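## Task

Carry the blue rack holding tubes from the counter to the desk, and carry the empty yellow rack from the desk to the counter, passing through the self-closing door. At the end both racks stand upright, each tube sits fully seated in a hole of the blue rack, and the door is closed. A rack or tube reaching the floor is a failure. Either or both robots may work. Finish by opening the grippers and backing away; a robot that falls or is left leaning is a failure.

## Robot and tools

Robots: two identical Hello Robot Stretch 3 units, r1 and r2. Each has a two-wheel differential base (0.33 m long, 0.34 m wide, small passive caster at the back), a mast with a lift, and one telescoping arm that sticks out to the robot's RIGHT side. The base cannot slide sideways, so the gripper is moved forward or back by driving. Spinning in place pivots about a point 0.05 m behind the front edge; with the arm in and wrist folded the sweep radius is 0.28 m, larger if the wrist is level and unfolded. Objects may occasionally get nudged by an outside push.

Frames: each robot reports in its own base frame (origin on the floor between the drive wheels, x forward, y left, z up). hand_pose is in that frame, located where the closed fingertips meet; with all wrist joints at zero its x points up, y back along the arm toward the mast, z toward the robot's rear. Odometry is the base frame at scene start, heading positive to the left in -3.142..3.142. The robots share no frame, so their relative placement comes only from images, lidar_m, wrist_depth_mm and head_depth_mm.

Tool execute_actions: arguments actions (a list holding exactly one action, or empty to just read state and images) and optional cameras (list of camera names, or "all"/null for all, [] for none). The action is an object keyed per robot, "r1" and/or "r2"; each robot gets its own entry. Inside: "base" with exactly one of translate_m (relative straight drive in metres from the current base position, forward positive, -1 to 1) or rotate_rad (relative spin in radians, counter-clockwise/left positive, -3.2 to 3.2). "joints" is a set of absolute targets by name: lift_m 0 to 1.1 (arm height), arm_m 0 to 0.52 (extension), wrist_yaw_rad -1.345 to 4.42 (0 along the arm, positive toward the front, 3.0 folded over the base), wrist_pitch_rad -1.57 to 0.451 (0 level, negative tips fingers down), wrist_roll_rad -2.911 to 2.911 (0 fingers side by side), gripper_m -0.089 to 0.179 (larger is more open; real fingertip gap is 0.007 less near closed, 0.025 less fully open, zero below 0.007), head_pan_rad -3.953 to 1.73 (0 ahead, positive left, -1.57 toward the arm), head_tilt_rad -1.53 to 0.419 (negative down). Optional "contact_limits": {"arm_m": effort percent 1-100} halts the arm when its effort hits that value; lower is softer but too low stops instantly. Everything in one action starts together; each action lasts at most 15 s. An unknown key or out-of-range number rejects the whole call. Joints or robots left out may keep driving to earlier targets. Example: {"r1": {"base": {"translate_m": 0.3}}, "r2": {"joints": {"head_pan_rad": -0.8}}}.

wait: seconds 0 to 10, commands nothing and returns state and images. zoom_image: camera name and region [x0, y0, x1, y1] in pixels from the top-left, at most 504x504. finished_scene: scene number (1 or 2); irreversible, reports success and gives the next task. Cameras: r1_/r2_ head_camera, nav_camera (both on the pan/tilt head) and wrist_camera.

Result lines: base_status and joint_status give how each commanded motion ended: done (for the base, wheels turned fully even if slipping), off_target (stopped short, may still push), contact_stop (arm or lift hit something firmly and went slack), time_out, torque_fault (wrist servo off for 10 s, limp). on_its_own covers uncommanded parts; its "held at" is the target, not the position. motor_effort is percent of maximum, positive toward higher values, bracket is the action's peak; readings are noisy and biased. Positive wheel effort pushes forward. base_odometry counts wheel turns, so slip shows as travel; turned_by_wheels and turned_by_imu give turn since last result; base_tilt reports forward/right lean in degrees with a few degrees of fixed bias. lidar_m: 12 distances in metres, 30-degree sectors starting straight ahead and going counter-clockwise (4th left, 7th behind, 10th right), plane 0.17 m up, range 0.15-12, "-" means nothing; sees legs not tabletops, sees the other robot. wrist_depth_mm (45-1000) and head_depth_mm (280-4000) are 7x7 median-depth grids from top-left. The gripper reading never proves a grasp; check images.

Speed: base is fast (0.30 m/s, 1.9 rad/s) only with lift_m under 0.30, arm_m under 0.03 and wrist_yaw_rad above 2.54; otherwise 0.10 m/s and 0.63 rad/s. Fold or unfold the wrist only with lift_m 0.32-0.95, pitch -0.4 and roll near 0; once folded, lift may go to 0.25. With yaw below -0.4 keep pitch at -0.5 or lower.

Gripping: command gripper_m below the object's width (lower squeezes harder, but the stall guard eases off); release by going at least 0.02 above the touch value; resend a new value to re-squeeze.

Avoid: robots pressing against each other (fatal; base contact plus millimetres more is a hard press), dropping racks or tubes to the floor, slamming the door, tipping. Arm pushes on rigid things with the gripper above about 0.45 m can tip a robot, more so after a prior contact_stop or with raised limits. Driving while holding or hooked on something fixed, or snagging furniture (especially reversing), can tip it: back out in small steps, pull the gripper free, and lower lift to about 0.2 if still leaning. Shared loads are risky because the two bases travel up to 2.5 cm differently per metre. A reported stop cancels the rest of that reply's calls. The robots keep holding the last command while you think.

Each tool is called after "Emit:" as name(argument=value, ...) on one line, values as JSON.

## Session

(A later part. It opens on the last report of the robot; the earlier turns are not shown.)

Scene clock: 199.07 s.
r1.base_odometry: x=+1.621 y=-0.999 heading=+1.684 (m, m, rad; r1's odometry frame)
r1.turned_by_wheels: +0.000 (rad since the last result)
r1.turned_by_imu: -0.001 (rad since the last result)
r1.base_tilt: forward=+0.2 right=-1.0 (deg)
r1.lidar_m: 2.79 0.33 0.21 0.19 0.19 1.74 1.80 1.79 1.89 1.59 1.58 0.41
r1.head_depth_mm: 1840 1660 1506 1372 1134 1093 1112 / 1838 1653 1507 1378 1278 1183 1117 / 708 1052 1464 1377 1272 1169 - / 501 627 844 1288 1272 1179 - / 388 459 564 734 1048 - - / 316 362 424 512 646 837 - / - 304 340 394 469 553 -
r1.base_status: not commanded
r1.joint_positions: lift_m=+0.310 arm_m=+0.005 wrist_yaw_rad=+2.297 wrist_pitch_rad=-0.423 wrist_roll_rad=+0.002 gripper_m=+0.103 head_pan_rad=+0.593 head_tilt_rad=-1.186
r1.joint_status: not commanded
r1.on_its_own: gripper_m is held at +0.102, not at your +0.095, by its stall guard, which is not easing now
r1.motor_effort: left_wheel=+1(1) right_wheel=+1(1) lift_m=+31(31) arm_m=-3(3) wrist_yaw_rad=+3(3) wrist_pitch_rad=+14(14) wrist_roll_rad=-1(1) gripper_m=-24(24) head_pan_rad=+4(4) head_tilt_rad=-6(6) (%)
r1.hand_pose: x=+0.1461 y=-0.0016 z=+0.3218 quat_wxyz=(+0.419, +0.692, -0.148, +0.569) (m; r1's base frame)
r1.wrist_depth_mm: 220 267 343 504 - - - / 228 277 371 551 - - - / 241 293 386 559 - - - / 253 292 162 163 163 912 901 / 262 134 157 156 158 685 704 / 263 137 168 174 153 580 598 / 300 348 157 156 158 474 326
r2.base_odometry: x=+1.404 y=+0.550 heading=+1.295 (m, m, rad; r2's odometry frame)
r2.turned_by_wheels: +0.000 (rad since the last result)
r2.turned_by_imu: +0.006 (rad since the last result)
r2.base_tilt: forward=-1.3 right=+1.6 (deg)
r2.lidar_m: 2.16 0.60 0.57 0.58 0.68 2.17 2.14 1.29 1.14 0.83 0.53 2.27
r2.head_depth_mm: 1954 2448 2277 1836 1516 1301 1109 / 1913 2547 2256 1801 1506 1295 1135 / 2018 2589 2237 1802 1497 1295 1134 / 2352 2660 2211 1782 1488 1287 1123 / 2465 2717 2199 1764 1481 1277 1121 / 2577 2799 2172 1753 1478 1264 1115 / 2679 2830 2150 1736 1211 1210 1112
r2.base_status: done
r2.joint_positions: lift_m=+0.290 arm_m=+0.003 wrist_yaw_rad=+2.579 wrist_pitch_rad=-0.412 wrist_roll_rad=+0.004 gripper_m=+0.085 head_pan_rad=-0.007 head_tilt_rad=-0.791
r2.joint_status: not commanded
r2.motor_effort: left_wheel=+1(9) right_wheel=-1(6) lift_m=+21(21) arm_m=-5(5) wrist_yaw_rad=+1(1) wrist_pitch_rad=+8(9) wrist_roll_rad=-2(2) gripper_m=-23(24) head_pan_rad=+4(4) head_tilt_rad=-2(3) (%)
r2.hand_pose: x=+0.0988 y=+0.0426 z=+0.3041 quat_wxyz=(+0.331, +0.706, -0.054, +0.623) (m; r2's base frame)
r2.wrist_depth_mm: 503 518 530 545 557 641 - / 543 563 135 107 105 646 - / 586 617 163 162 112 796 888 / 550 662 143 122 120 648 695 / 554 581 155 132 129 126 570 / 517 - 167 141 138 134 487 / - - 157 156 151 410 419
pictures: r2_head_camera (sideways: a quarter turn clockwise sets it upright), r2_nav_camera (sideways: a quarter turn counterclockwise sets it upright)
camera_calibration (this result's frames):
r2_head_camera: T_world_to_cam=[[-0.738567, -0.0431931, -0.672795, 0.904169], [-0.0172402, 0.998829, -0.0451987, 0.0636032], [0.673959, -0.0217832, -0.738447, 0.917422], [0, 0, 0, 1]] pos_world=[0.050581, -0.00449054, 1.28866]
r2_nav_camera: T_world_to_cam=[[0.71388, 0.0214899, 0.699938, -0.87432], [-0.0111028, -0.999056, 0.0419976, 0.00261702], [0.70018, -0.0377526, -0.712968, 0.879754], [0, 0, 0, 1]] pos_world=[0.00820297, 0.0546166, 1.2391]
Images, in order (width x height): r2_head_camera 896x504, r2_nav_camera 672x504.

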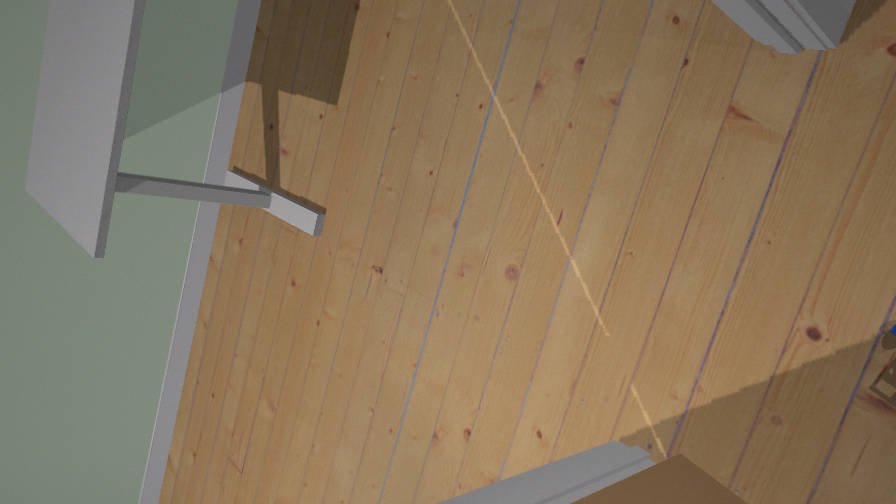

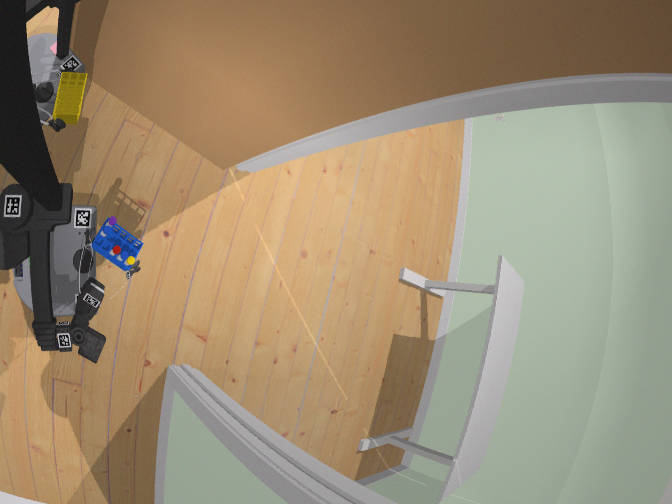

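Emit:
execute_actions(actions=[{"r2":{"base":{"translate_m":1.0}}}], cameras=[])

Emit:
execute_actions(actions=[{"r1":{"joints":{"wrist_yaw_rad":0.2}},"r2":{"base":{"translate_m":0.3}}}], cameras=[])

Emit:
execute_actions(actions=[{"r1":{"base":{"translate_m":-0.45}},"r2":{"base":{"rotate_rad":1.2},"joints":{"lift_m":0.8,"head_pan_rad":-1.57}}}], cameras=["r1_nav_camera","r2_nav_camera","r2_head_camera"])

Scene clock: 213.60 s.
r1.base_odometry: x=+1.621 y=-0.999 heading=+1.684 (m, m, rad; r1's odometry frame)
r1.turned_by_wheels: +0.000 (rad since the last result)
r1.turned_by_imu: -0.001 (rad since the last result)
r1.base_tilt: forward=+0.1 right=-0.8 (deg)
r1.lidar_m: 1.30 0.33 0.21 0.19 0.19 1.74 1.80 1.80 1.89 1.59 1.58 1.11
r1.head_depth_mm: 1085 1455 1487 1378 1279 1185 1105 / 1784 1470 1499 1373 1274 1178 1120 / 708 1052 1463 1374 1265 1169 - / 502 627 841 1280 1271 1180 - / 388 459 564 733 1044 - - / 316 362 424 512 647 835 - / - 304 340 394 469 554 -
r1.base_status: not commanded
r1.joint_positions: lift_m=+0.310 arm_m=+0.005 wrist_yaw_rad=+2.297 wrist_pitch_rad=-0.423 wrist_roll_rad=+0.002 gripper_m=+0.103 head_pan_rad=+0.593 head_tilt_rad=-1.186
r1.joint_status: not commanded
r1.on_its_own: gripper_m is held at +0.102, not at your +0.095, by its stall guard, which is not easing now
r1.motor_effort: left_wheel=+1(2) right_wheel=+0(1) lift_m=+31(31) arm_m=-3(3) wrist_yaw_rad=+2(2) wrist_pitch_rad=+14(13) wrist_roll_rad=-1(1) gripper_m=-24(24) head_pan_rad=+4(4) head_tilt_rad=-6(6) (%)
r1.hand_pose: x=+0.1461 y=-0.0016 z=+0.3218 quat_wxyz=(+0.419, +0.692, -0.148, +0.569) (m; r1's base frame)
r1.wrist_depth_mm: 218 263 343 493 - - - / 228 278 366 532 - - - / 240 294 388 572 - - - / 248 294 161 163 163 912 919 / 263 135 158 155 158 680 729 / 266 137 169 174 154 583 586 / 303 349 156 155 158 475 505
r2.base_odometry: x=+1.676 y=+1.512 heading=+1.295 (m, m, rad; r2's odometry frame)
r2.turned_by_wheels: +0.000 (rad since the last result)
r2.turned_by_imu: +0.006 (rad since the last result)
r2.base_tilt: forward=-1.2 right=+1.7 (deg)
r2.lidar_m: 1.17 1.95 2.30 0.71 0.46 0.56 2.69 0.72 0.85 1.45 1.60 1.63
r2.head_depth_mm: 1351 1316 997 1816 1529 1303 1138 / 1394 1304 1022 1805 1503 1296 1137 / 1440 1287 1045 1712 1486 1290 1130 / 1491 1706 1977 1779 1487 1283 1126 / 1546 1793 2039 1778 1485 1281 1123 / 1608 1868 2091 1749 1469 1280 1116 / 1666 1949 2151 1756 1461 1259 1113
r2.base_status: done
r2.joint_positions: lift_m=+0.290 arm_m=+0.003 wrist_yaw_rad=+2.579 wrist_pitch_rad=-0.412 wrist_roll_rad=+0.004 gripper_m=+0.085 head_pan_rad=-0.007 head_tilt_rad=-0.791
r2.joint_status: not commanded
r2.motor_effort: left_wheel=+1(8) right_wheel=+0(7) lift_m=+21(21) arm_m=-5(5) wrist_yaw_rad=+1(1) wrist_pitch_rad=+8(8) wrist_roll_rad=-3(2) gripper_m=-24(23) head_pan_rad=+5(4) head_tilt_rad=-2(2) (%)
r2.hand_pose: x=+0.0988 y=+0.0426 z=+0.3041 quat_wxyz=(+0.331, +0.706, -0.054, +0.623) (m; r2's base frame)
r2.wrist_depth_mm: 751 - - - - - - / 717 - 135 106 104 - - / 683 914 163 163 112 796 883 / 645 727 142 122 119 671 696 / 580 592 155 132 128 125 568 / 516 - 167 142 138 134 486 / - - 157 157 152 415 421
pictures: none
No camera images: the call's "cameras" was empty. Leave "cameras" out to get every camera's image.

Scene clock: 216.40 s.
r1.base_odometry: x=+1.621 y=-0.999 heading=+1.684 (m, m, rad; r1's odometry frame)
r1.turned_by_wheels: +0.000 (rad since the last result)
r1.turned_by_imu: +0.000 (rad since the last result)
r1.base_tilt: forward=+0.2 right=-0.9 (deg)
r1.lidar_m: 2.79 0.33 0.21 0.19 0.19 1.74 1.80 1.79 1.89 1.59 1.59 1.11
r1.head_depth_mm: 1603 1618 1513 1385 1270 1184 1117 / 1576 1614 1507 1379 1265 1181 1116 / 709 1052 1460 1380 1266 1176 - / 501 628 845 1284 1270 1199 - / 388 460 564 732 1045 - - / 316 362 424 513 649 836 - / - 304 340 394 469 554 -
r1.base_status: not commanded
r1.joint_positions: lift_m=+0.310 arm_m=+0.005 wrist_yaw_rad=+0.203 wrist_pitch_rad=-0.423 wrist_roll_rad=+0.002 gripper_m=+0.103 head_pan_rad=+0.593 head_tilt_rad=-1.186
r1.joint_status: all done
r1.on_its_own: gripper_m is held at +0.102, not at your +0.095, by its stall guard, which is not easing now
r1.motor_effort: left_wheel=+1(1) right_wheel=+0(1) lift_m=+31(31) arm_m=-3(3) wrist_yaw_rad=-3(3) wrist_pitch_rad=+14(14) wrist_roll_rad=-1(1) gripper_m=-24(24) head_pan_rad=+4(4) head_tilt_rad=-6(6) (%)
r1.hand_pose: x=+0.0237 y=-0.3693 z=+0.3218 quat_wxyz=(+0.703, +0.218, -0.673, -0.078) (m; r1's base frame)
r1.wrist_depth_mm: - - - - - - - / - - - - - - - / 965 - - - - - - / 746 783 160 164 164 906 945 / 630 135 158 156 157 686 711 / 534 136 169 173 153 578 584 / 438 441 157 155 158 484 495
r2.base_odometry: x=+1.758 y=+1.801 heading=+1.295 (m, m, rad; r2's odometry frame)
r2.turned_by_wheels: +0.000 (rad since the last result)
r2.turned_by_imu: +0.002 (rad since the last result)
r2.base_tilt: forward=-1.2 right=+1.7 (deg)
r2.lidar_m: 0.88 1.61 2.21 1.24 0.75 0.68 2.85 0.96 1.49 1.54 1.46 0.89
r2.head_depth_mm: 1103 1201 994 795 1480 1310 1141 / 1144 1241 980 788 1500 1300 1140 / 1176 1329 977 806 1455 1288 1123 / 1228 1401 1628 1642 1485 1280 1128 / 1267 1463 1723 1785 1469 1270 1121 / 1317 1547 1836 1759 1474 1268 1116 / 1372 1617 1928 1736 1459 1259 1110
r2.base_status: done
r2.joint_positions: lift_m=+0.290 arm_m=+0.003 wrist_yaw_rad=+2.579 wrist_pitch_rad=-0.412 wrist_roll_rad=+0.004 gripper_m=+0.085 head_pan_rad=-0.007 head_tilt_rad=-0.791
r2.joint_status: not commanded
r2.motor_effort: left_wheel=+1(9) right_wheel=+0(5) lift_m=+21(21) arm_m=-5(6) wrist_yaw_rad=+1(1) wrist_pitch_rad=+9(9) wrist_roll_rad=-2(3) gripper_m=-24(24) head_pan_rad=+4(4) head_tilt_rad=-2(3) (%)
r2.hand_pose: x=+0.0988 y=+0.0426 z=+0.3041 quat_wxyz=(+0.331, +0.706, -0.054, +0.623) (m; r2's base frame)
r2.wrist_depth_mm: - - - - - - - / - - 135 106 104 - - / 936 944 163 163 112 788 878 / 736 717 143 122 119 671 695 / 598 594 154 131 129 126 564 / 516 - 167 141 138 135 481 / - - 157 157 151 414 419
pictures: none
No camera images: the call's "cameras" was empty. Leave "cameras" out to get every camera's image.

Scene clock: 222.13 s.
r1.base_odometry: x=+1.672 y=-1.446 heading=+1.684 (m, m, rad; r1's odometry frame)
r1.turned_by_wheels: +0.000 (rad since the last result)
r1.turned_by_imu: +0.002 (rad since the last result)
r1.base_tilt: forward=+0.0 right=-0.9 (deg)
r1.lidar_m: 1.15 1.23 1.41 1.42 1.41 1.58 1.37 1.37 1.54 1.73 1.72 1.17
r1.head_depth_mm: 1191 1397 1513 1380 1276 1180 1118 / 1252 1516 1505 1374 1271 1181 1117 / 1307 1576 1490 1374 1270 1180 - / 1343 1600 1503 1373 1267 1205 - / 1385 1611 1495 1376 1270 - - / 1434 1617 1496 1368 1268 1197 - / 1489 1645 1489 1371 1269 1189 -
r1.base_status: done
r1.joint_positions: lift_m=+0.310 arm_m=+0.005 wrist_yaw_rad=+0.203 wrist_pitch_rad=-0.423 wrist_roll_rad=+0.002 gripper_m=+0.103 head_pan_rad=+0.593 head_tilt_rad=-1.186
r1.joint_status: not commanded
r1.on_its_own: gripper_m is held at +0.102, not at your +0.095, by its stall guard, which is not easing now
r1.motor_effort: left_wheel=-1(7) right_wheel=+3(5) lift_m=+31(31) arm_m=-3(3) wrist_yaw_rad=-2(2) wrist_pitch_rad=+14(14) wrist_roll_rad=-1(1) gripper_m=-24(24) head_pan_rad=+4(4) head_tilt_rad=-6(7) (%)
r1.hand_pose: x=+0.0236 y=-0.3694 z=+0.3218 quat_wxyz=(+0.703, +0.218, -0.673, -0.078) (m; r1's base frame)
r1.wrist_depth_mm: - - - - - - - / - - - - - - - / - - - - - - - / 779 760 161 162 163 878 944 / 606 134 157 155 157 682 720 / 525 136 169 173 152 586 590 / 432 440 157 156 157 477 510
r2.base_odometry: x=+1.758 y=+1.801 heading=+2.495 (m, m, rad; r2's odometry frame)
r2.turned_by_wheels: +1.200 (rad since the last result)
r2.turned_by_imu: +1.178 (rad since the last result)
r2.base_tilt: forward=-1.2 right=+1.7 (deg)
r2.lidar_m: 2.21 1.01 0.69 0.68 0.91 0.96 1.54 1.47 1.42 0.88 1.38 1.81
r2.head_depth_mm: 1172 1272 993 844 1518 - - / 1170 1266 984 837 1510 - 1100 / 1165 1262 976 833 1499 - 1112 / 1169 1259 969 823 1500 - - / 1161 1254 955 818 1447 1264 1153 / 1161 1276 984 810 1470 1271 1112 / 1162 1329 1576 1730 1468 1266 1112
r2.base_status: done
r2.joint_positions: lift_m=+0.800 arm_m=+0.003 wrist_yaw_rad=+2.579 wrist_pitch_rad=-0.413 wrist_roll_rad=+0.004 gripper_m=+0.085 head_pan_rad=-1.563 head_tilt_rad=-0.791
r2.joint_status: all done
r2.motor_effort: left_wheel=-1(6) right_wheel=+2(8) lift_m=+25(26) arm_m=-5(5) wrist_yaw_rad=+1(1) wrist_pitch_rad=+9(9) wrist_roll_rad=-2(3) gripper_m=-24(23) head_pan_rad=-4(50) head_tilt_rad=-3(2) (%)
r2.hand_pose: x=+0.0988 y=+0.0426 z=+0.8137 quat_wxyz=(+0.332, +0.706, -0.053, +0.623) (m; r2's base frame)
r2.wrist_depth_mm: 622 637 660 788 933 - - / 666 697 152 106 104 - - / 726 758 164 162 112 - - / 794 849 142 122 119 - - / 876 901 154 132 129 126 - / - - 167 142 138 135 - / - 932 163 156 151 887 924
pictures: r1_nav_camera (sideways: a quarter turn counterclockwise sets it upright), r2_head_camera (sideways: a quarter turn clockwise sets it upright), r2_nav_camera (sideways: a quarter turn counterclockwise sets it upright)
camera_calibration (this result's frames):
r1_nav_camera: T_world_to_cam=[[0.783825, 0.525757, 0.330451, -0.393617], [0.542401, -0.838752, 0.0479131, -0.0101082], [0.302358, 0.141682, -0.942606, 1.17663], [0, 0, 0, 1]] pos_world=[-0.041753, 0.0317622, 1.23965]
r2_head_camera: T_world_to_cam=[[-0.0538843, 0.738002, -0.672644, 0.899796], [0.998475, 0.031711, -0.0451938, 0.0574009], [-0.0120229, -0.674053, -0.738585, 0.921786], [0, 0, 0, 1]] pos_world=[0.00225403, -0.0445386, 1.28865]
r2_nav_camera: T_world_to_cam=[[0.031826, -0.713637, 0.699792, -0.869969], [-0.999112, -0.00337359, 0.0419985, 0.00864271], [-0.0276109, -0.700507, -0.713111, 0.88438], [0, 0, 0, 1]] pos_world=[0.0607412, -0.00129904, 1.2391]
Images, in order (width x height): r1_nav_camera 672x504, r2_head_camera 896x504, r2_nav_camera 672x504.

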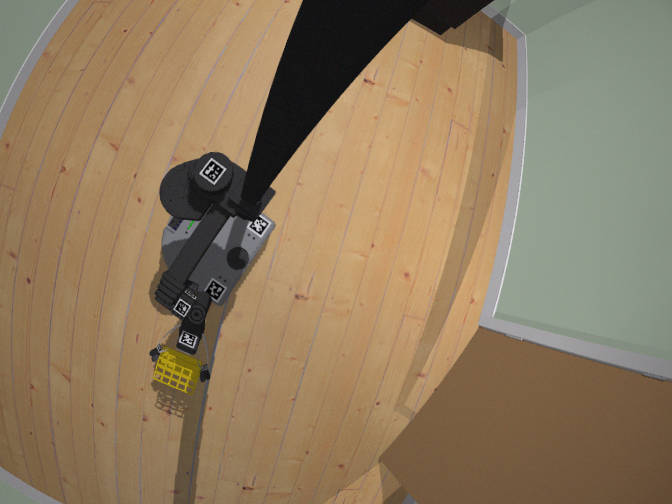

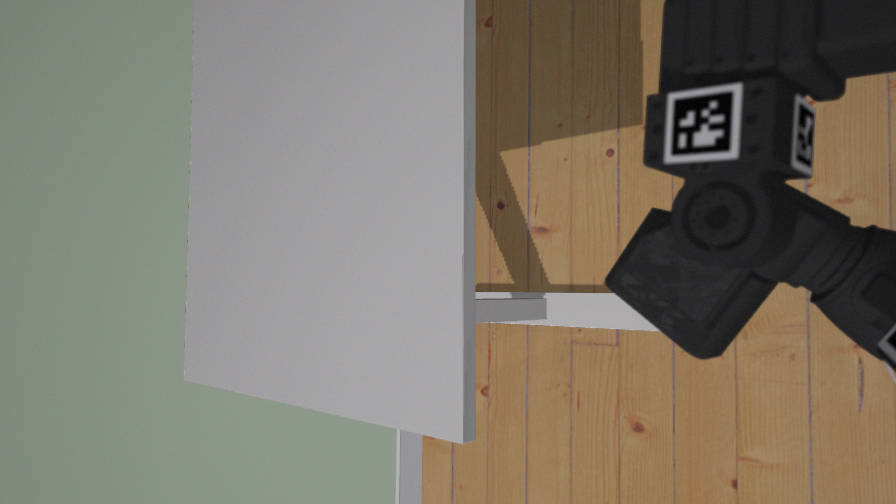

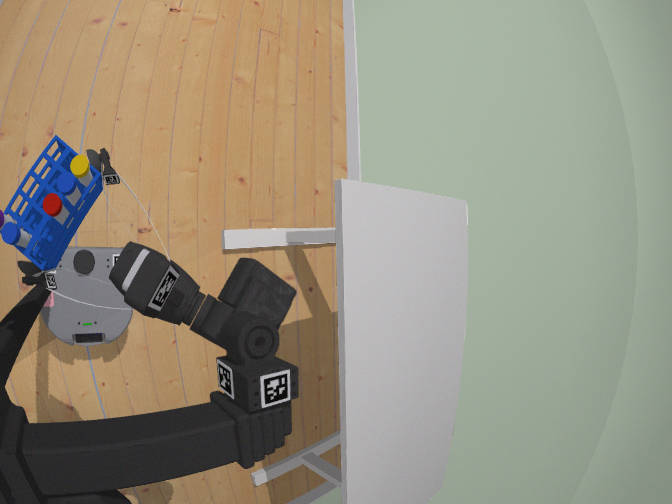

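Emit:
execute_actions(actions=[{"r1":{"base":{"rotate_rad":-1.28},"joints":{"lift_m":0.55,"wrist_yaw_rad":0,"head_pan_rad":-1.57,"head_tilt_rad":-0.6}},"r2":{"base":{"translate_m":-0.1},"joints":{"wrist_yaw_rad":0,"arm_m":0.2}}}], cameras=[])

Emit:
execute_actions(actions=[{"r1":{"base":{"translate_m":-0.25},"joints":{"lift_m":0.8}},"r2":{"joints":{"arm_m":0.4,"lift_m":0.77}}}], cameras=["r2_head_camera","r2_wrist_camera"])

Scene clock: 241.03 s.
r1.base_odometry: x=+1.672 y=-1.446 heading=+0.404 (m, m, rad; r1's odometry frame)
r1.turned_by_wheels: -1.280 (rad since the last result)
r1.turned_by_imu: -1.268 (rad since the last result)
r1.base_tilt: forward=+0.1 right=-0.7 (deg)
r1.lidar_m: 1.72 1.78 1.30 1.24 1.29 1.48 1.41 1.46 1.42 1.37 1.41 1.79
r1.head_depth_mm: 1153 1274 1423 1615 1755 1443 1223 / 1152 1272 1417 1615 1752 1451 1225 / 1146 1269 1422 1607 1750 1448 687 / 1141 1261 1417 1609 1740 1447 677 / 1140 1257 1403 1612 1736 1449 1250 / 1135 1255 1408 1596 1742 1452 1232 / 1137 1253 1403 1585 1726 1460 1235
r1.base_status: done
r1.joint_positions: lift_m=+0.550 arm_m=+0.005 wrist_yaw_rad=+0.003 wrist_pitch_rad=-0.423 wrist_roll_rad=+0.002 gripper_m=+0.103 head_pan_rad=-1.563 head_tilt_rad=-0.606
r1.joint_status: all done
r1.on_its_own: gripper_m is held at +0.102, not at your +0.095, by its stall guard, which is not easing now
r1.motor_effort: left_wheel=+1(5) right_wheel=-1(5) lift_m=+50(54) arm_m=-3(3) wrist_yaw_rad=-1(2) wrist_pitch_rad=+14(14) wrist_roll_rad=-1(1) gripper_m=-24(24) head_pan_rad=-4(54) head_tilt_rad=+2(31) (%)
r1.hand_pose: x=-0.0209 y=-0.3739 z=+0.5611 quat_wxyz=(+0.691, +0.149, -0.691, -0.148) (m; r1's base frame)
r1.wrist_depth_mm: - - - - - - - / - - - - - - - / - - - - - - - / - - 161 162 164 - - / 983 134 158 155 157 - - / 809 137 169 172 153 898 912 / 665 676 156 155 157 725 790
r2.base_odometry: x=+1.838 y=+1.741 heading=+2.495 (m, m, rad; r2's odometry frame)
r2.turned_by_wheels: +0.000 (rad since the last result)
r2.turned_by_imu: +0.000 (rad since the last result)
r2.base_tilt: forward=-1.3 right=+1.7 (deg)
r2.lidar_m: 2.31 1.01 0.71 0.73 0.75 0.89 1.44 1.39 1.41 0.90 1.39 1.81
r2.head_depth_mm: 1182 1278 995 846 - - - / 1178 1276 986 - 1458 1287 1118 / 1172 1268 980 - 1462 1288 1129 / 1168 1268 971 776 1477 1286 1123 / 1166 1264 958 815 1439 1277 1119 / 1165 1254 949 813 1465 1270 1115 / 1163 1314 974 807 1463 1261 1108
r2.base_status: done
r2.joint_positions: lift_m=+0.800 arm_m=+0.200 wrist_yaw_rad=+0.002 wrist_pitch_rad=-0.413 wrist_roll_rad=+0.004 gripper_m=+0.085 head_pan_rad=-1.563 head_tilt_rad=-0.791
r2.joint_status: all done
r2.motor_effort: left_wheel=-1(7) right_wheel=+2(2) lift_m=+25(25) arm_m=+5(6) wrist_yaw_rad=-2(1) wrist_pitch_rad=+9(9) wrist_roll_rad=-2(2) gripper_m=-23(23) head_pan_rad=-4(4) head_tilt_rad=-3(3) (%)
r2.hand_pose: x=-0.0211 y=-0.5697 z=+0.8137 quat_wxyz=(+0.691, +0.145, -0.693, -0.145) (m; r2's base frame)
r2.wrist_depth_mm: 787 802 807 814 809 815 814 / 864 837 135 107 104 541 620 / 925 470 163 161 112 407 446 / 369 365 142 123 119 341 353 / 302 299 155 132 128 125 290 / 253 - 167 141 138 135 246 / 226 214 163 156 151 217 221
pictures: none
No camera images: the call's "cameras" was empty. Leave "cameras" out to get every camera's image.

Scene clock: 245.03 s.
r1.base_odometry: x=+1.442 y=-1.544 heading=+0.404 (m, m, rad; r1's odometry frame)
r1.turned_by_wheels: +0.000 (rad since the last result)
r1.turned_by_imu: +0.001 (rad since the last result)
r1.base_tilt: forward=+0.4 right=-0.8 (deg)
r1.lidar_m: 1.97 1.78 1.30 1.25 1.29 1.22 1.17 1.19 1.43 1.37 1.42 1.93
r1.head_depth_mm: 1154 1278 1432 1629 1762 1443 1278 / 1151 1271 1424 1613 1747 1441 1288 / 1142 1269 1421 1619 1755 561 - / 1144 1267 1414 1615 1746 541 1231 / 1137 1262 1418 1605 1728 1416 1224 / 1137 1258 1406 1607 1735 1449 1230 / 1137 1256 1400 1589 1739 1452 1231
r1.base_status: done
r1.joint_positions: lift_m=+0.800 arm_m=+0.005 wrist_yaw_rad=+0.003 wrist_pitch_rad=-0.423 wrist_roll_rad=+0.002 gripper_m=+0.103 head_pan_rad=-1.563 head_tilt_rad=-0.606
r1.joint_status: all done
r1.on_its_own: gripper_m is held at +0.102, not at your +0.095, by its stall guard, which is not easing now
r1.motor_effort: left_wheel=+1(1) right_wheel=+0(5) lift_m=+50(49) arm_m=-3(3) wrist_yaw_rad=-2(2) wrist_pitch_rad=+14(14) wrist_roll_rad=-1(1) gripper_m=-24(24) head_pan_rad=-5(5) head_tilt_rad=+3(2) (%)
r1.hand_pose: x=-0.0209 y=-0.3739 z=+0.8111 quat_wxyz=(+0.691, +0.149, -0.691, -0.148) (m; r1's base frame)
r1.wrist_depth_mm: - - - - - - - / - - - - - - - / - - - - - - - / - - 161 163 163 - - / - 134 157 156 157 - - / - 137 169 172 153 - - / 931 916 157 155 158 - -
r2.base_odometry: x=+1.838 y=+1.741 heading=+2.495 (m, m, rad; r2's odometry frame)
r2.turned_by_wheels: +0.000 (rad since the last result)
r2.turned_by_imu: +0.000 (rad since the last result)
r2.base_tilt: forward=-1.2 right=+1.7 (deg)
r2.lidar_m: 2.31 1.00 0.71 0.73 0.75 0.89 1.44 1.39 1.42 0.90 1.38 1.82
r2.head_depth_mm: 1183 1283 992 844 1563 - - / 1178 1271 1019 - 1463 1262 1137 / 1177 1265 - 830 1501 1291 1129 / 1169 1261 889 822 1494 1278 1121 / 1171 1259 955 816 1456 1275 1118 / 1167 1235 948 810 1465 1262 1115 / 1158 1309 974 805 1459 1262 1114
r2.base_status: not commanded
r2.joint_positions: lift_m=+0.770 arm_m=+0.400 wrist_yaw_rad=+0.001 wrist_pitch_rad=-0.413 wrist_roll_rad=+0.004 gripper_m=+0.085 head_pan_rad=-1.563 head_tilt_rad=-0.791
r2.joint_status: all done
r2.motor_effort: left_wheel=-1(1) right_wheel=+2(2) lift_m=+20(24) arm_m=+5(6) wrist_yaw_rad=-1(2) wrist_pitch_rad=+9(9) wrist_roll_rad=-2(2) gripper_m=-23(24) head_pan_rad=-5(5) head_tilt_rad=-3(4) (%)
r2.hand_pose: x=-0.0214 y=-0.7697 z=+0.7840 quat_wxyz=(+0.691, +0.145, -0.693, -0.145) (m; r2's base frame)
r2.wrist_depth_mm: 619 625 626 633 637 646 662 / 678 564 135 107 104 464 528 / 407 405 163 162 112 349 385 / 315 314 142 123 119 290 302 / 257 257 154 132 129 125 248 / 218 - 167 141 138 135 211 / 194 183 162 156 151 180 183
pictures: r2_head_camera (sideways: a quarter turn clockwise sets it upright), r2_wrist_camera
camera_calibration (this result's frames):
r2_head_camera: T_world_to_cam=[[-0.0537497, 0.738012, -0.672644, 0.899795], [0.998481, 0.0315289, -0.0451938, 0.0574009], [-0.0121458, -0.674051, -0.738585, 0.921787], [0, 0, 0, 1]] pos_world=[0.00224591, -0.0445379, 1.28865]
r2_wrist_camera: T_world_to_cam=[[-0.998832, -0.0395102, -0.0278224, -0.0159307], [0.000151221, 0.573196, -0.819418, 1.11345], [0.0483231, -0.818465, -0.572521, -0.0167393], [0, 0, 0, 1]] pos_world=[-0.0152715, -0.652558, 0.902358]
Images, in order (width x height): r2_head_camera 896x504, r2_wrist_camera 644x364.

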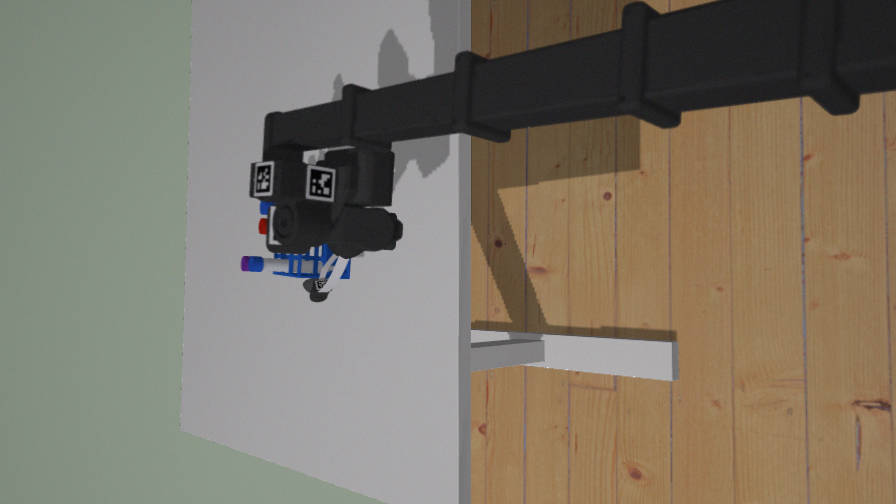

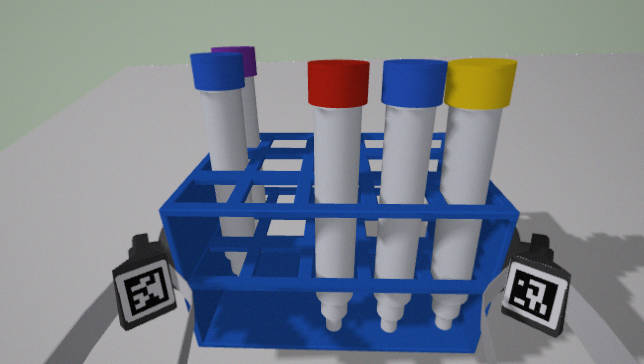

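Emit:
execute_actions(actions=[{"r1":{"base":{"translate_m":-0.2},"joints":{"lift_m":0.98}},"r2":{"joints":{"lift_m":0.741}}}], cameras=[])

Emit:
execute_actions(actions=[{"r1":{"base":{"translate_m":-0.27}},"r2":{"joints":{"gripper_m":0.179}}}], cameras=["r2_wrist_camera"])

Emit:
execute_actions(actions=[{"r1":{"base":{"rotate_rad":-1.58},"joints":{"arm_m":0.3}},"r2":{"joints":{"arm_m":0.1}}}], cameras=["r2_wrist_camera","r1_head_camera","r1_wrist_camera"])

Scene clock: 253.13 s.
r1.base_odometry: x=+1.258 y=-1.623 heading=+0.404 (m, m, rad; r1's odometry frame)
r1.turned_by_wheels: +0.000 (rad since the last result)
r1.turned_by_imu: +0.000 (rad since the last result)
r1.base_tilt: forward=+0.3 right=-0.8 (deg)
r1.lidar_m: 2.17 1.79 1.30 1.24 1.29 1.01 0.97 0.99 1.33 1.37 1.42 1.94
r1.head_depth_mm: 1149 1278 1433 1560 - - - / 1153 1273 1430 1592 - - - / 1147 1270 1419 1581 - - - / 1149 1268 1418 1580 441 1396 1227 / 1142 1260 1421 1601 1686 1454 1226 / 1139 1265 1418 1591 1739 1457 1231 / 1139 1261 1409 1590 1725 1457 1234
r1.base_status: done
r1.joint_positions: lift_m=+0.980 arm_m=+0.005 wrist_yaw_rad=+0.003 wrist_pitch_rad=-0.423 wrist_roll_rad=+0.002 gripper_m=+0.103 head_pan_rad=-1.563 head_tilt_rad=-0.606
r1.joint_status: all done
r1.on_its_own: gripper_m is held at +0.102, not at your +0.095, by its stall guard, which is not easing now
r1.motor_effort: left_wheel=+1(3) right_wheel=+0(4) lift_m=+50(51) arm_m=-3(3) wrist_yaw_rad=-2(2) wrist_pitch_rad=+14(13) wrist_roll_rad=-1(1) gripper_m=-24(24) head_pan_rad=-5(4) head_tilt_rad=+3(3) (%)
r1.hand_pose: x=-0.0209 y=-0.3739 z=+0.9911 quat_wxyz=(+0.691, +0.149, -0.691, -0.148) (m; r1's base frame)
r1.wrist_depth_mm: - - - - - - - / - - - - - - - / - - - - - - - / - - 160 162 163 - - / - 133 156 155 158 - - / - 137 168 172 154 - - / - - 156 156 157 - 994
r2.base_odometry: x=+1.838 y=+1.741 heading=+2.495 (m, m, rad; r2's odometry frame)
r2.turned_by_wheels: +0.000 (rad since the last result)
r2.turned_by_imu: +0.001 (rad since the last result)
r2.base_tilt: forward=-1.2 right=+1.7 (deg)
r2.lidar_m: 2.31 1.00 0.71 0.73 0.75 0.89 1.44 1.39 1.41 0.90 1.39 1.81
r2.head_depth_mm: 1181 1273 993 843 1519 1312 - / 1185 1269 1024 - - 1263 1132 / 1175 1268 - 808 1495 1287 1134 / 1166 1266 903 813 1492 1281 1128 / 1165 1265 961 816 1448 1278 1117 / 1160 1237 948 809 1464 1267 1118 / 1158 1308 977 806 1457 1251 1106
r2.base_status: not commanded
r2.joint_positions: lift_m=+0.741 arm_m=+0.400 wrist_yaw_rad=+0.001 wrist_pitch_rad=-0.399 wrist_roll_rad=+0.004 gripper_m=+0.085 head_pan_rad=-1.563 head_tilt_rad=-0.791
r2.joint_status: all done
r2.motor_effort: left_wheel=-1(1) right_wheel=+2(2) lift_m=+20(20) arm_m=+6(5) wrist_yaw_rad=+0(1) wrist_pitch_rad=+5(8) wrist_roll_rad=-2(2) gripper_m=-24(24) head_pan_rad=-4(4) head_tilt_rad=-2(2) (%)
r2.hand_pose: x=-0.0214 y=-0.7713 z=+0.7580 quat_wxyz=(+0.692, +0.140, -0.694, -0.141) (m; r2's base frame)
r2.wrist_depth_mm: 624 629 621 633 644 641 639 / 660 506 133 105 101 100 475 / 359 356 157 111 109 304 338 / 275 273 139 121 117 242 262 / 223 222 153 132 128 125 215 / 188 - 151 141 139 135 182 / - 157 156 155 155 154 157
pictures: none
No camera images: the call's "cameras" was empty. Leave "cameras" out to get every camera's image.

Scene clock: 256.93 s.
r1.base_odometry: x=+1.010 y=-1.729 heading=+0.404 (m, m, rad; r1's odometry frame)
r1.turned_by_wheels: +0.000 (rad since the last result)
r1.turned_by_imu: +0.001 (rad since the last result)
r1.base_tilt: forward=+0.2 right=-1.0 (deg)
r1.lidar_m: 2.44 1.78 1.29 1.24 1.28 0.73 0.70 0.72 0.96 1.38 1.43 1.93
r1.head_depth_mm: 1152 1276 1430 1564 - - - / 1150 1272 1428 1594 - - - / 1149 1270 1422 1587 - - - / 1145 1269 1418 1589 441 1400 1225 / 1146 1269 1416 1612 1665 1454 1230 / 1144 1264 1413 1606 1740 1461 1228 / 1140 1263 1413 1602 1742 1458 1231
r1.base_status: done
r1.joint_positions: lift_m=+0.980 arm_m=+0.005 wrist_yaw_rad=+0.003 wrist_pitch_rad=-0.423 wrist_roll_rad=+0.002 gripper_m=+0.103 head_pan_rad=-1.563 head_tilt_rad=-0.606
r1.joint_status: not commanded
r1.on_its_own: gripper_m is held at +0.102, not at your +0.095, by its stall guard, which is not easing now
r1.motor_effort: left_wheel=+1(2) right_wheel=+0(6) lift_m=+50(50) arm_m=-3(3) wrist_yaw_rad=-2(2) wrist_pitch_rad=+14(13) wrist_roll_rad=-1(1) gripper_m=-24(24) head_pan_rad=-5(5) head_tilt_rad=+2(2) (%)
r1.hand_pose: x=-0.0209 y=-0.3739 z=+0.9911 quat_wxyz=(+0.691, +0.149, -0.691, -0.148) (m; r1's base frame)
r1.wrist_depth_mm: - - - - - - - / - - - - - - 973 / - - - - - - 757 / - - 161 162 163 - 736 / - 134 157 155 157 946 744 / - 137 169 172 153 859 731 / - - 157 155 157 - 703
r2.base_odometry: x=+1.838 y=+1.741 heading=+2.495 (m, m, rad; r2's odometry frame)
r2.turned_by_wheels: +0.000 (rad since the last result)
r2.turned_by_imu: +0.000 (rad since the last result)
r2.base_tilt: forward=-1.3 right=+1.7 (deg)
r2.lidar_m: 2.31 1.01 0.71 0.74 0.75 0.89 1.44 1.40 1.42 0.90 1.38 1.81
r2.head_depth_mm: 1182 1279 993 844 1529 1309 - / 1174 1269 1022 - - 1266 1138 / 1176 1272 - 805 1498 1283 1128 / 1173 1264 948 812 1496 1281 1127 / 1168 1258 959 818 1454 1270 1119 / 1166 1243 948 810 1468 1272 1114 / 1161 1303 974 804 1453 1261 1110
r2.base_status: not commanded
r2.joint_positions: lift_m=+0.741 arm_m=+0.400 wrist_yaw_rad=+0.001 wrist_pitch_rad=-0.404 wrist_roll_rad=+0.004 gripper_m=+0.179 head_pan_rad=-1.563 head_tilt_rad=-0.791
r2.joint_status: all done
r2.motor_effort: left_wheel=-1(1) right_wheel=+2(2) lift_m=+20(20) arm_m=+5(5) wrist_yaw_rad=+0(1) wrist_pitch_rad=+6(6) wrist_roll_rad=-2(2) gripper_m=+0(99) head_pan_rad=-4(5) head_tilt_rad=-3(2) (%)
r2.hand_pose: x=-0.0214 y=-0.7707 z=+0.7569 quat_wxyz=(+0.692, +0.142, -0.694, -0.142) (m; r2's base frame)
r2.wrist_depth_mm: 621 634 624 633 633 626 639 / 661 496 125 446 443 405 464 / 352 348 157 104 102 97 334 / 273 270 146 126 114 239 261 / 220 219 151 127 118 118 220 / 192 180 167 141 136 160 186 / - 160 156 156 155 153 152
pictures: r2_wrist_camera
camera_calibration (this result's frames):
r2_wrist_camera: T_world_to_cam=[[-0.998832, -0.0397487, -0.0274861, -0.0171624], [0.000155887, 0.566106, -0.824333, 1.09018], [0.0483262, -0.823374, -0.565438, -0.0422291], [0, 0, 0, 1]] pos_world=[-0.0152715, -0.652611, 0.874323]
Images, in order (width x height): r2_wrist_camera 644x364.

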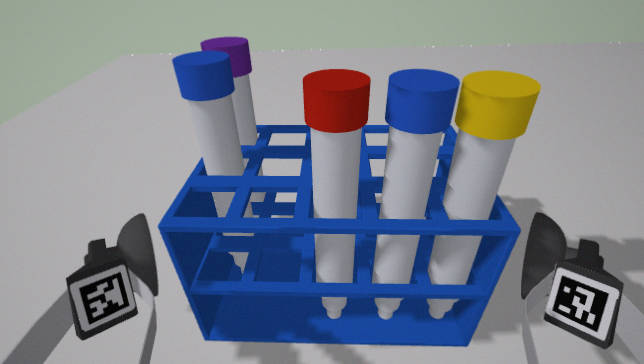

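Scene clock: 260.43 s.
r1.base_odometry: x=+1.010 y=-1.729 heading=-1.176 (m, m, rad; r1's odometry frame)
r1.turned_by_wheels: -1.580 (rad since the last result)
r1.turned_by_imu: -1.563 (rad since the last result)
r1.base_tilt: forward=+0.2 right=-0.9 (deg)
r1.lidar_m: 1.37 1.42 1.94 2.44 1.78 1.29 1.24 1.28 0.73 0.70 0.72 0.96
r1.head_depth_mm: 1103 1201 - 817 930 1107 1222 / 1102 1183 958 800 925 1100 1226 / 1103 1177 - 795 919 1090 1232 / 1097 1204 722 791 916 1078 1223 / 1097 1208 964 786 905 1077 1223 / 1093 1209 967 780 901 1066 1233 / 1091 1208 970 781 893 1060 1229
r1.base_status: done
r1.joint_positions: lift_m=+0.980 arm_m=+0.300 wrist_yaw_rad=+0.002 wrist_pitch_rad=-0.423 wrist_roll_rad=+0.002 gripper_m=+0.103 head_pan_rad=-1.563 head_tilt_rad=-0.606
r1.joint_status: all done
r1.on_its_own: gripper_m is held at +0.102, not at your +0.095, by its stall guard, which is not easing now
r1.motor_effort: left_wheel=+1(5) right_wheel=+0(5) lift_m=+50(50) arm_m=+4(5) wrist_yaw_rad=-2(3) wrist_pitch_rad=+14(14) wrist_roll_rad=-1(1) gripper_m=-24(24) head_pan_rad=-4(5) head_tilt_rad=+3(3) (%)
r1.hand_pose: x=-0.0211 y=-0.6684 z=+0.9911 quat_wxyz=(+0.691, +0.149, -0.691, -0.148) (m; r1's base frame)
r1.wrist_depth_mm: 701 725 714 714 712 719 714 / 628 668 705 767 743 758 775 / 438 458 480 490 522 545 567 / 340 345 161 162 163 397 407 / 275 134 157 155 157 304 323 / 237 136 168 173 153 261 267 / 221 214 157 156 158 239 239
r2.base_odometry: x=+1.838 y=+1.741 heading=+2.495 (m, m, rad; r2's odometry frame)
r2.turned_by_wheels: +0.000 (rad since the last result)
r2.turned_by_imu: +0.000 (rad since the last result)
r2.base_tilt: forward=-1.3 right=+1.7 (deg)
r2.lidar_m: 2.31 1.00 0.71 0.73 0.75 0.89 1.44 1.40 1.42 0.90 1.39 1.81
r2.head_depth_mm: 1180 1275 993 845 1539 1336 - / 1178 1275 983 835 1582 - 1133 / 1168 1272 941 829 - 1236 1131 / 1171 1267 895 822 - 1250 1121 / 1171 1257 959 816 1452 1274 1120 / 1164 1244 948 811 1470 1274 1118 / 1162 1307 975 804 1463 1264 1109
r2.base_status: not commanded
r2.joint_positions: lift_m=+0.741 arm_m=+0.100 wrist_yaw_rad=+0.001 wrist_pitch_rad=-0.404 wrist_roll_rad=+0.004 gripper_m=+0.179 head_pan_rad=-1.563 head_tilt_rad=-0.791
r2.joint_status: all done
r2.motor_effort: left_wheel=-1(1) right_wheel=+2(2) lift_m=+20(20) arm_m=-6(6) wrist_yaw_rad=+0(1) wrist_pitch_rad=+6(6) wrist_roll_rad=-2(2) gripper_m=+1(1) head_pan_rad=-5(4) head_tilt_rad=-3(2) (%)
r2.hand_pose: x=-0.0214 y=-0.4715 z=+0.7569 quat_wxyz=(+0.692, +0.142, -0.694, -0.142) (m; r2's base frame)
r2.wrist_depth_mm: 869 880 848 378 708 791 787 / 950 499 493 407 445 474 471 / 355 351 351 345 341 340 336 / 274 271 270 269 266 269 272 / - - - - - - - / - - - - - - - / 886 871 870 885 860 868 838
pictures: r1_head_camera (sideways: a quarter turn clockwise sets it upright), r1_wrist_camera, r2_wrist_camera
camera_calibration (this result's frames):
r1_head_camera: T_world_to_cam=[[0.020306, 0.550168, -0.834807, 1.10654], [0.999069, -0.0429496, -0.00400378, -0.00386093], [-0.0380573, -0.833949, -0.550528, 0.665458], [0, 0, 0, 1]] pos_world=[0.00671343, -0.053993, 1.29009]
r1_wrist_camera: T_world_to_cam=[[-0.998776, -0.00525518, 0.0491874, -0.0806685], [-0.0444425, 0.531975, -0.845593, 1.22946], [-0.0217227, -0.846744, -0.531557, 0.126351], [0, 0, 0, 1]] pos_world=[-0.023185, -0.547477, 1.11075]
r2_wrist_camera: T_world_to_cam=[[-0.998835, -0.0396661, -0.027486, -0.00524717], [0.000202678, 0.566106, -0.824333, 0.920772], [0.048258, -0.823378, -0.565438, 0.204168], [0, 0, 0, 1]] pos_world=[-0.0152804, -0.353355, 0.874322]
Images, in order (width x height): r1_head_camera 896x504, r1_wrist_camera 644x364, r2_wrist_camera 644x364.

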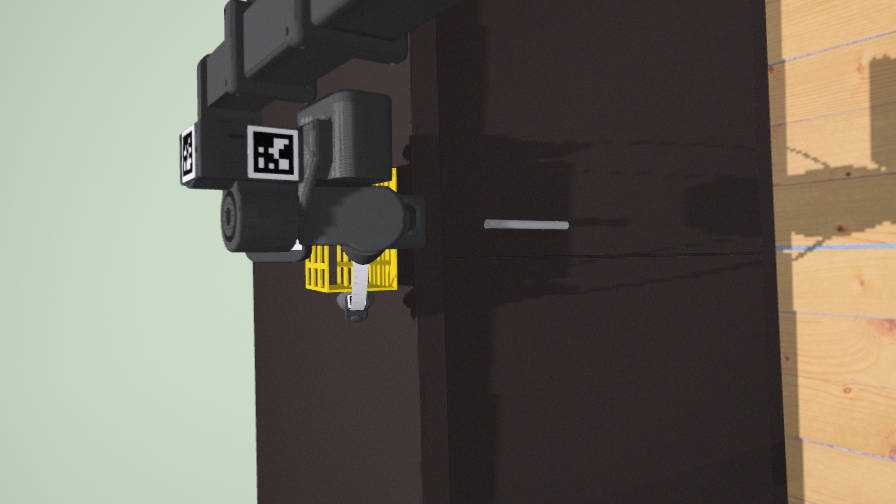

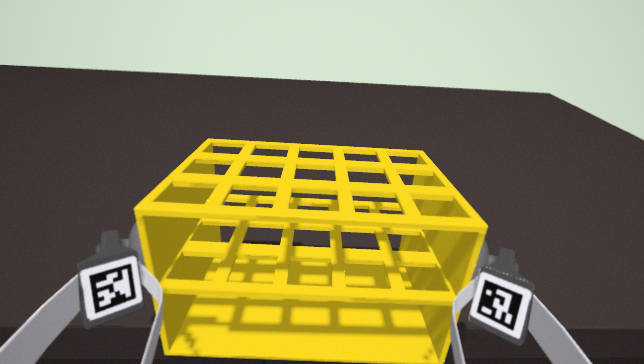

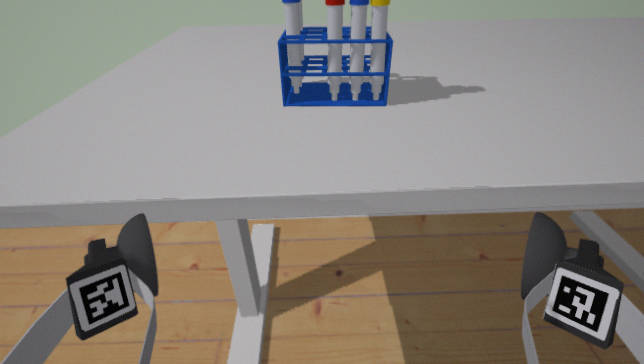

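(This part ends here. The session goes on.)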